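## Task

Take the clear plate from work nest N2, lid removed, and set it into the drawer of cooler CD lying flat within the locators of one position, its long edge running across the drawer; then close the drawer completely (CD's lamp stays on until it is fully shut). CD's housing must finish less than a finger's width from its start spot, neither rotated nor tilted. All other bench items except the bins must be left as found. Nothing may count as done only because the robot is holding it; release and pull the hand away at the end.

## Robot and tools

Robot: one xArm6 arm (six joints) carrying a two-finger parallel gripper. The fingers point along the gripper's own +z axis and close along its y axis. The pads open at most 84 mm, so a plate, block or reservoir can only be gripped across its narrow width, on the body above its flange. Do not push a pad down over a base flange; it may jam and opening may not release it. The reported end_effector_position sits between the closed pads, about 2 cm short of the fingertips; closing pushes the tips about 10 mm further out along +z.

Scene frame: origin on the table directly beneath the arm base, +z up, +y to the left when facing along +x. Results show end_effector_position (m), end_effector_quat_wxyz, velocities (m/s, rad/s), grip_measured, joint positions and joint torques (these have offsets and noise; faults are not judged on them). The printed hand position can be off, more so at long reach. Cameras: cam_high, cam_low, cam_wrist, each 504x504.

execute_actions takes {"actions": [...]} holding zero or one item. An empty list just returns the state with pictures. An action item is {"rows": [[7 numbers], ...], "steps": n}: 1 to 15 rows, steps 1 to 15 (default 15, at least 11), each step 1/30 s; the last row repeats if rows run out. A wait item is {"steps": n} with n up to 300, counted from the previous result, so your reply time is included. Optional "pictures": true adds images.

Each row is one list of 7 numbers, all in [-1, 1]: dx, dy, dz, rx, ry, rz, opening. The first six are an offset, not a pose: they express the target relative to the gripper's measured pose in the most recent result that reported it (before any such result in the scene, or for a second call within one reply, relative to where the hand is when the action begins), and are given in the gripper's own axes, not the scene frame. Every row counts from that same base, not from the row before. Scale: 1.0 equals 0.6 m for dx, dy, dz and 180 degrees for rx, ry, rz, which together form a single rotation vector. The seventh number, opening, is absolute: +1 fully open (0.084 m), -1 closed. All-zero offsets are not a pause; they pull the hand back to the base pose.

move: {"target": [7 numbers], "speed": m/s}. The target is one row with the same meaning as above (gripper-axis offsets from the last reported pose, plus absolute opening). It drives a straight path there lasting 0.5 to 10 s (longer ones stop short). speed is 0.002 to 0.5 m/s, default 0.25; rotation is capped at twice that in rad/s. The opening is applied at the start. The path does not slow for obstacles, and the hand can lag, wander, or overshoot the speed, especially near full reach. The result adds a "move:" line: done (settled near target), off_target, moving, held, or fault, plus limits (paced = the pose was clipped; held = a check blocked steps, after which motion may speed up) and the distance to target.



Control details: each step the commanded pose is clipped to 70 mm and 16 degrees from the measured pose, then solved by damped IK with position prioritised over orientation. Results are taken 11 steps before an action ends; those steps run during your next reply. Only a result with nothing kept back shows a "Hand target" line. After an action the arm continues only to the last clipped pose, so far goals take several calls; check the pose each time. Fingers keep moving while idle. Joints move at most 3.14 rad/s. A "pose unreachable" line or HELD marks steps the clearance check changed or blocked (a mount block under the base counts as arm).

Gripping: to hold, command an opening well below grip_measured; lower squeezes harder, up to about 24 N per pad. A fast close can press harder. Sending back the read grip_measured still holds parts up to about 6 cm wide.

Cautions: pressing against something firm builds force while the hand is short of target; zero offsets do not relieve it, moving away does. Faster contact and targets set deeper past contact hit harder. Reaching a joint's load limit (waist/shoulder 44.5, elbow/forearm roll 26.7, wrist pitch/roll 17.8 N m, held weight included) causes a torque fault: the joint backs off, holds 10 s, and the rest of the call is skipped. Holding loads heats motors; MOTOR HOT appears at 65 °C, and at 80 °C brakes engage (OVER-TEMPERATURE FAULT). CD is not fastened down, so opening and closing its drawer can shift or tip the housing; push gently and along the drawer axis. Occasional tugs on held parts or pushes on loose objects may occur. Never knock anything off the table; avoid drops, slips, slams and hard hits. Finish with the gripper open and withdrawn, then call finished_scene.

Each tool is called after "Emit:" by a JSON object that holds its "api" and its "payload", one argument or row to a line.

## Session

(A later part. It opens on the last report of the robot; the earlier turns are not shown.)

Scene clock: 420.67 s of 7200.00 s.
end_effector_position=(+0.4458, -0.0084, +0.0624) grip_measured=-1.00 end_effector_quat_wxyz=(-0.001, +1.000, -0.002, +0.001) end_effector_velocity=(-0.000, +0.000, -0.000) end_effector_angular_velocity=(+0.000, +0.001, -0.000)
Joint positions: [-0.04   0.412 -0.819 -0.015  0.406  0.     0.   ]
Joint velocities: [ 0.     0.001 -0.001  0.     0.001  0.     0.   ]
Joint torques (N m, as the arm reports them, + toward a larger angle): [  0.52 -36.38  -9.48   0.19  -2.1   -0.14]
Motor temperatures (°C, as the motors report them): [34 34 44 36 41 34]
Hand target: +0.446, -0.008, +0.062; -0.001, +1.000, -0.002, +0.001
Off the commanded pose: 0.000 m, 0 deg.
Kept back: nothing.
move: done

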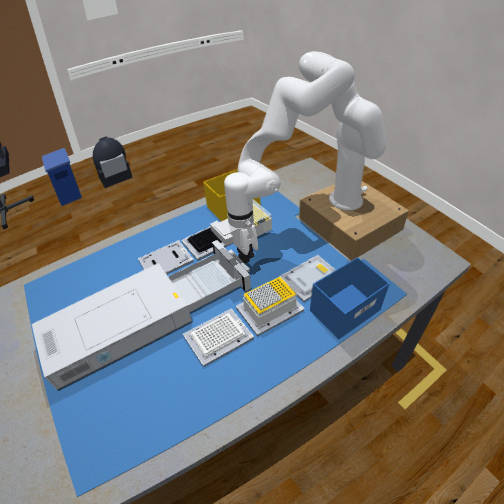

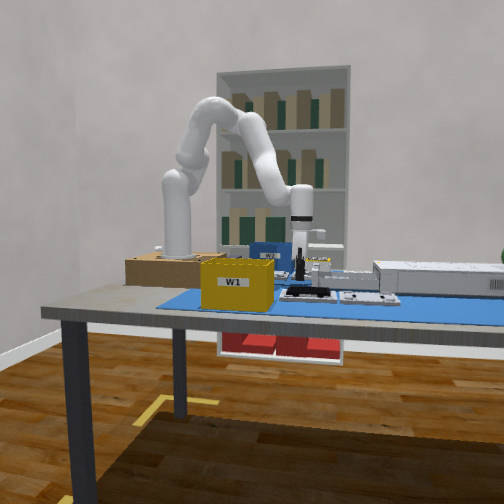

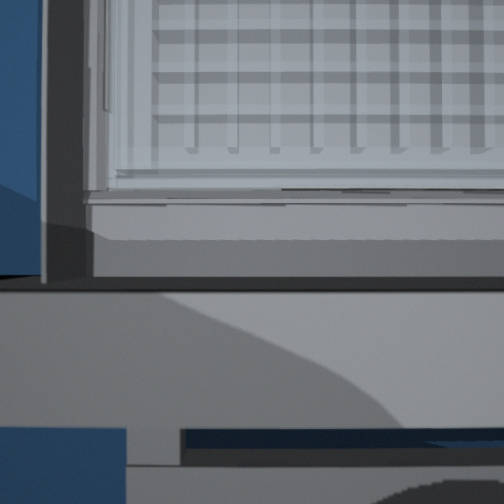

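Emit:
{"api": "move", "payload": {
  "target": [0.275,0,0,0,0,0,-1],
  "speed": 0.06
}}

Scene clock: 424.37 s of 7200.00 s.
end_effector_position=(+0.6105, -0.0079, +0.0626) grip_measured=-1.00 end_effector_quat_wxyz=(-0.002, +1.000, -0.002, +0.001) end_effector_velocity=(-0.000, -0.001, -0.001) end_effector_angular_velocity=(-0.000, +0.003, +0.002)
Joint positions: [-0.033  0.823 -1.569 -0.007  0.746 -0.002  0.   ]
Joint velocities: [-0.001  0.003 -0.004 -0.     0.004 -0.003  0.   ]
Joint torques (N m, as the arm reports them, + toward a larger angle): [  1.52 -49.21 -11.52  -0.05  -1.96  -0.2 ]
Motor temperatures (°C, as the motors report them): [34 34 44 36 41 34]
Hand target: +0.611, -0.008, +0.063; -0.002, +1.000, -0.002, +0.001
Off the commanded pose: 0.001 m, 0 deg.
Kept back: nothing.
move: done

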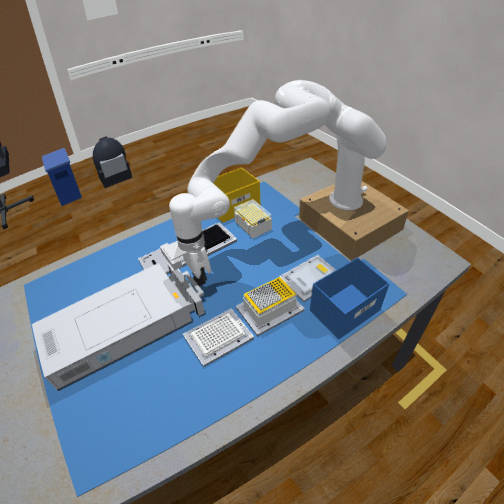

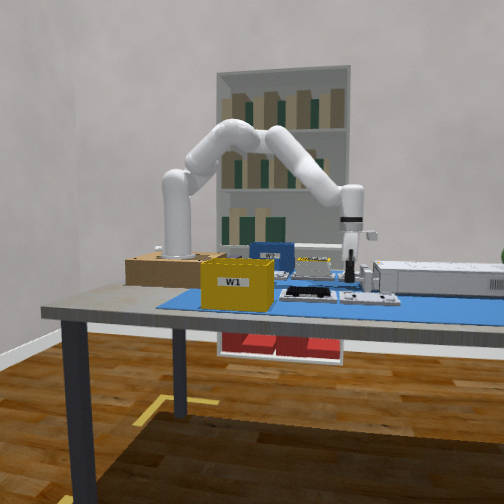

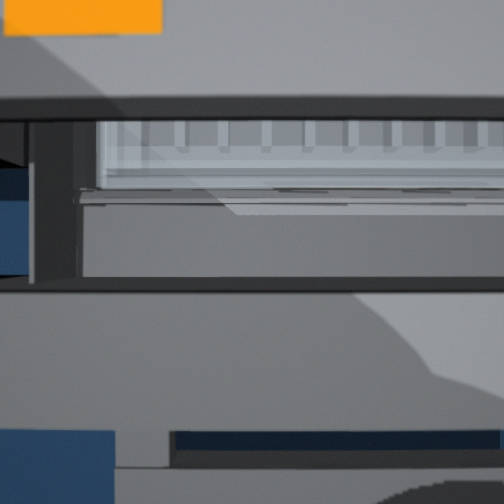

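Emit:
{"api": "move", "payload": {
  "target": [0.035,0,0,0,0,0,-1],
  "speed": 0.025
}}

Scene clock: 425.77 s of 7200.00 s.
end_effector_position=(+0.6314, -0.0078, +0.0626) grip_measured=-1.00 end_effector_quat_wxyz=(-0.002, +1.000, -0.002, +0.001) end_effector_velocity=(+0.000, -0.000, -0.001) end_effector_angular_velocity=(+0.001, +0.003, -0.001)
Joint positions: [-0.033  0.891 -1.695 -0.007  0.803 -0.003  0.   ]
Joint velocities: [-0.     0.004 -0.005  0.001  0.005 -0.     0.   ]
Joint torques (N m, as the arm reports them, + toward a larger angle): [  0.97 -52.13 -12.29  -0.45  -1.64  -0.34]
Motor temperatures (°C, as the motors report them): [34 34 44 36 41 34]
Hand target: +0.632, -0.008, +0.063; -0.002, +1.000, -0.002, +0.001
Off the commanded pose: 0.000 m, 0 deg.
Kept back: nothing.
move: done

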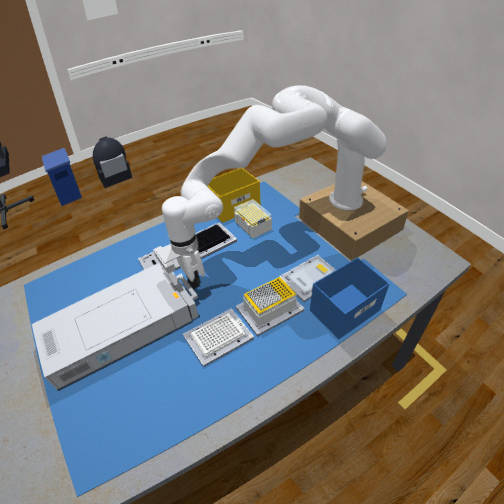

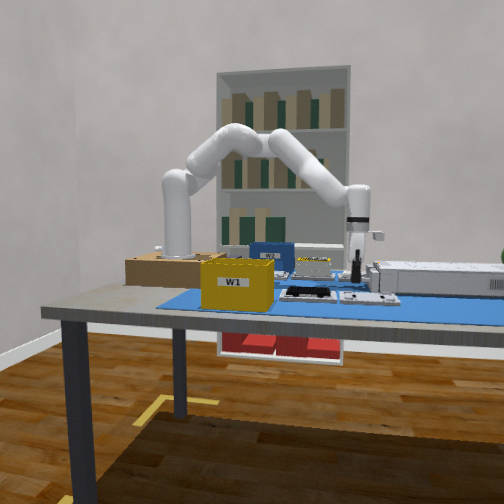

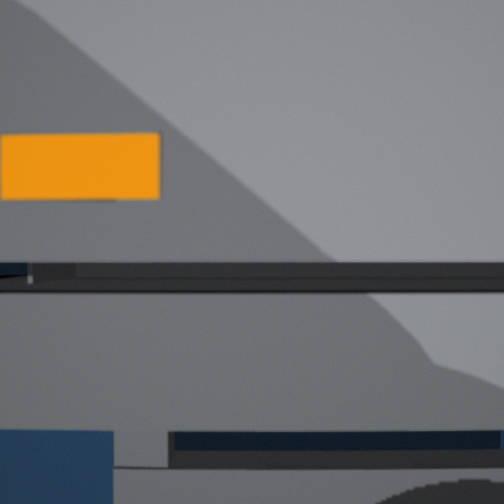

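Emit:
{"api": "move", "payload": {
  "target": [0.006,0,0,0,0,0,-1],
  "speed": 0.006
}}

Scene clock: 426.97 s of 7200.00 s.
end_effector_position=(+0.6352, -0.0078, +0.0628) grip_measured=-1.00 end_effector_quat_wxyz=(-0.002, +1.000, -0.002, +0.001) end_effector_velocity=(-0.002, -0.000, -0.002) end_effector_angular_velocity=(+0.001, +0.007, -0.001)
Joint positions: [-0.033  0.903 -1.718 -0.007  0.814 -0.003  0.   ]
Joint velocities: [-0.001  0.003  0.001  0.001  0.004 -0.001  0.   ]
Joint torques (N m, as the arm reports them, + toward a larger angle): [  0.81 -51.04 -11.33  -0.43  -1.57   0.2 ]
Motor temperatures (°C, as the motors report them): [34 34 44 36 41 34]
Hand target: +0.635, -0.008, +0.063; -0.002, +1.000, -0.002, +0.001
Off the commanded pose: 0.000 m, 0 deg.
Kept back: nothing.
move: done

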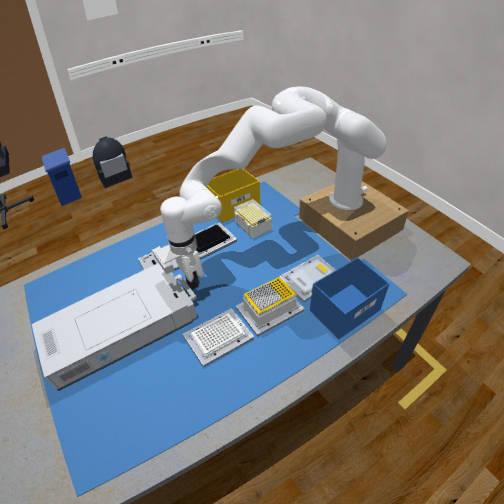

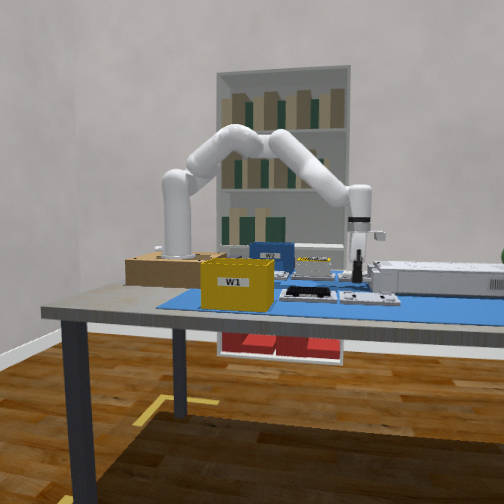

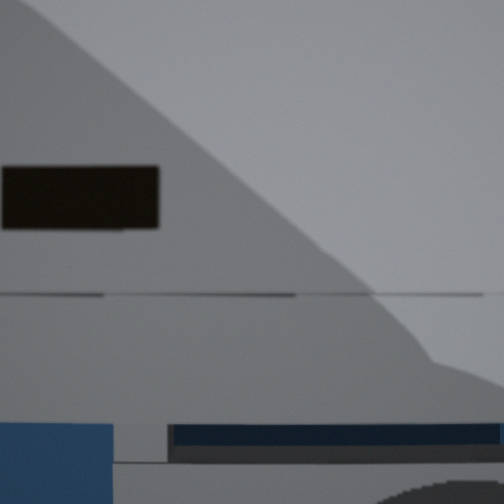

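The lamp is off and the drawer front is flush with the housing. I'm backing the hand away.

Emit:
{"api": "move", "payload": {
  "target": [-0.04,0,0,0,0,0,-1],
  "speed": 0.04
}}

Emit:
{"api": "move", "payload": {
  "target": [-0.35,0,-0.3,0,0,0,1],
  "speed": 0.3
}}

Scene clock: 428.37 s of 7200.00 s.
end_effector_position=(+0.6114, -0.0079, +0.0628) grip_measured=-1.00 end_effector_quat_wxyz=(-0.002, +1.000, -0.002, +0.001) end_effector_velocity=(-0.000, -0.000, +0.001) end_effector_angular_velocity=(-0.000, -0.002, -0.000)
Joint positions: [-0.034  0.825 -1.573 -0.007  0.747 -0.002  0.   ]
Joint velocities: [-0.    -0.003  0.004 -0.    -0.003 -0.     0.   ]
Joint torques (N m, as the arm reports them, + toward a larger angle): [  1.59 -49.67 -11.22  -0.54  -1.46  -0.48]
Motor temperatures (°C, as the motors report them): [34 34 44 36 41 34]
Hand target: +0.611, -0.008, +0.063; -0.002, +1.000, -0.002, +0.001
Off the commanded pose: 0.000 m, 0 deg.
Kept back: nothing.
move: done

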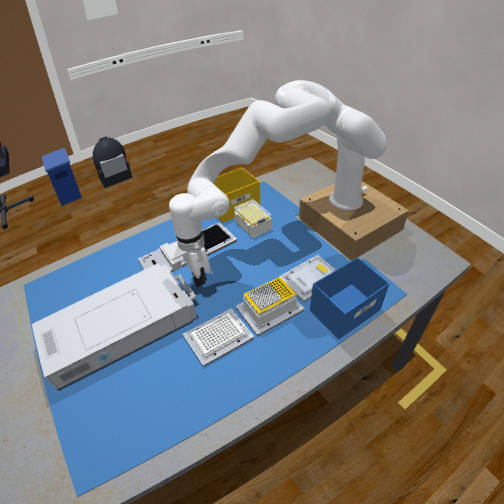

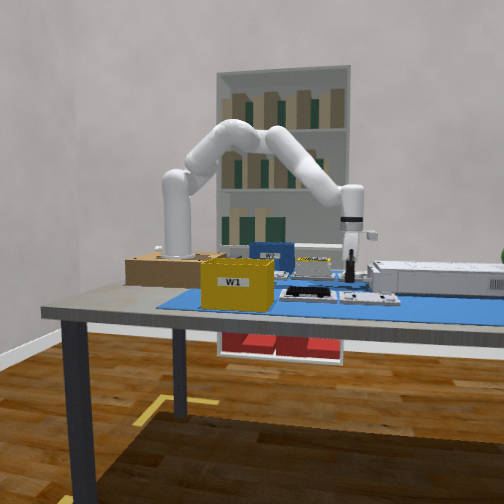

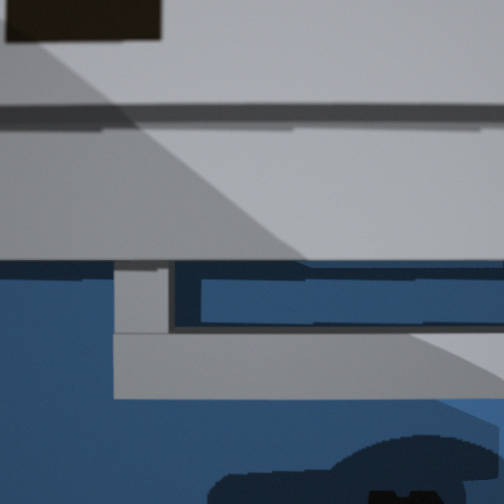

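Scene clock: 429.87 s of 7200.00 s.
end_effector_position=(+0.4011, -0.0082, +0.2421) grip_measured=+1.00 end_effector_quat_wxyz=(-0.002, +1.000, -0.002, +0.000) end_effector_velocity=(+0.001, -0.000, +0.003) end_effector_angular_velocity=(-0.001, -0.005, +0.001)
Joint positions: [-0.037 -0.152 -0.741 -0.006  0.894 -0.008  0.084]
Joint velocities: [ 0.    -0.007 -0.001 -0.002  0.002 -0.     0.   ]
Joint torques (N m, as the arm reports them, + toward a larger angle): [  2.14 -24.75 -11.63  -0.18  -1.52  -0.27]
Motor temperatures (°C, as the motors report them): [34 34 44 36 41 34]
Hand target: +0.401, -0.008, +0.243; -0.002, +1.000, -0.002, +0.001
Off the commanded pose: 0.001 m, 0 deg.
Kept back: nothing.
move: done

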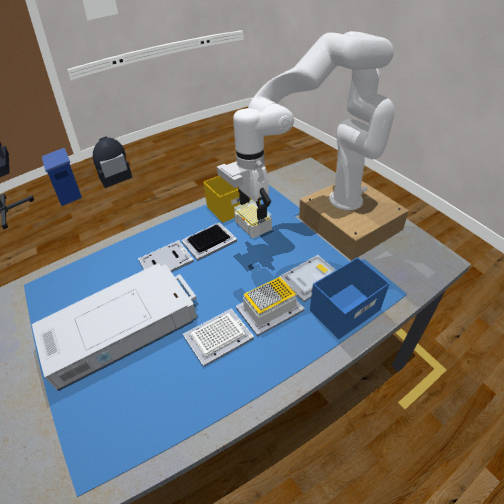

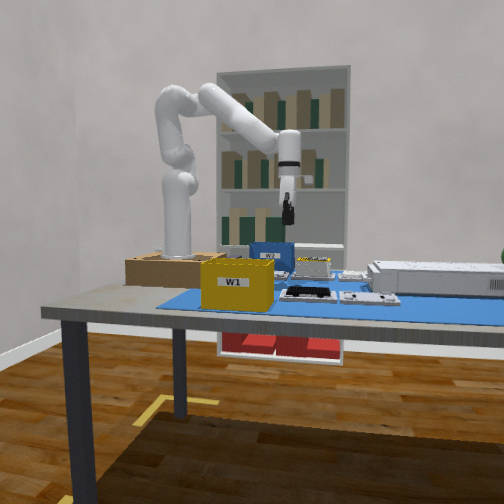

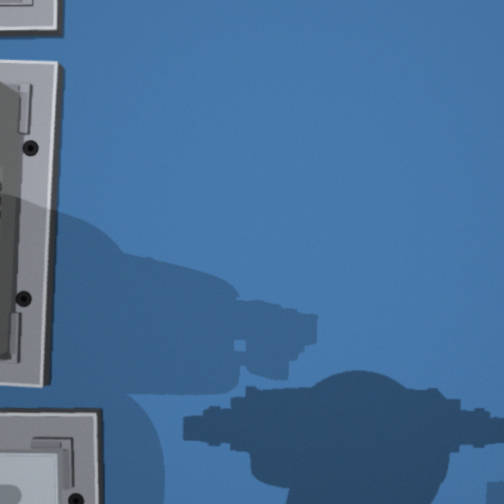

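Emit:
{"api": "zoom_image", "payload": {
  "camera": "cam_high",
  "region": [140,250,220,330]
}}

Region (140, 250, 220, 330) of cam_high's 504x504 image, scaled by 6.300, with more detail than that image has.

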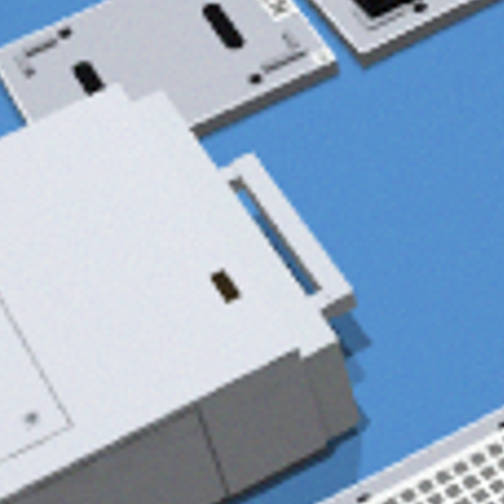

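Emit:
{"api": "finished_scene", "payload": {
  "scene": 1
}}

The scene is finished: the task was done.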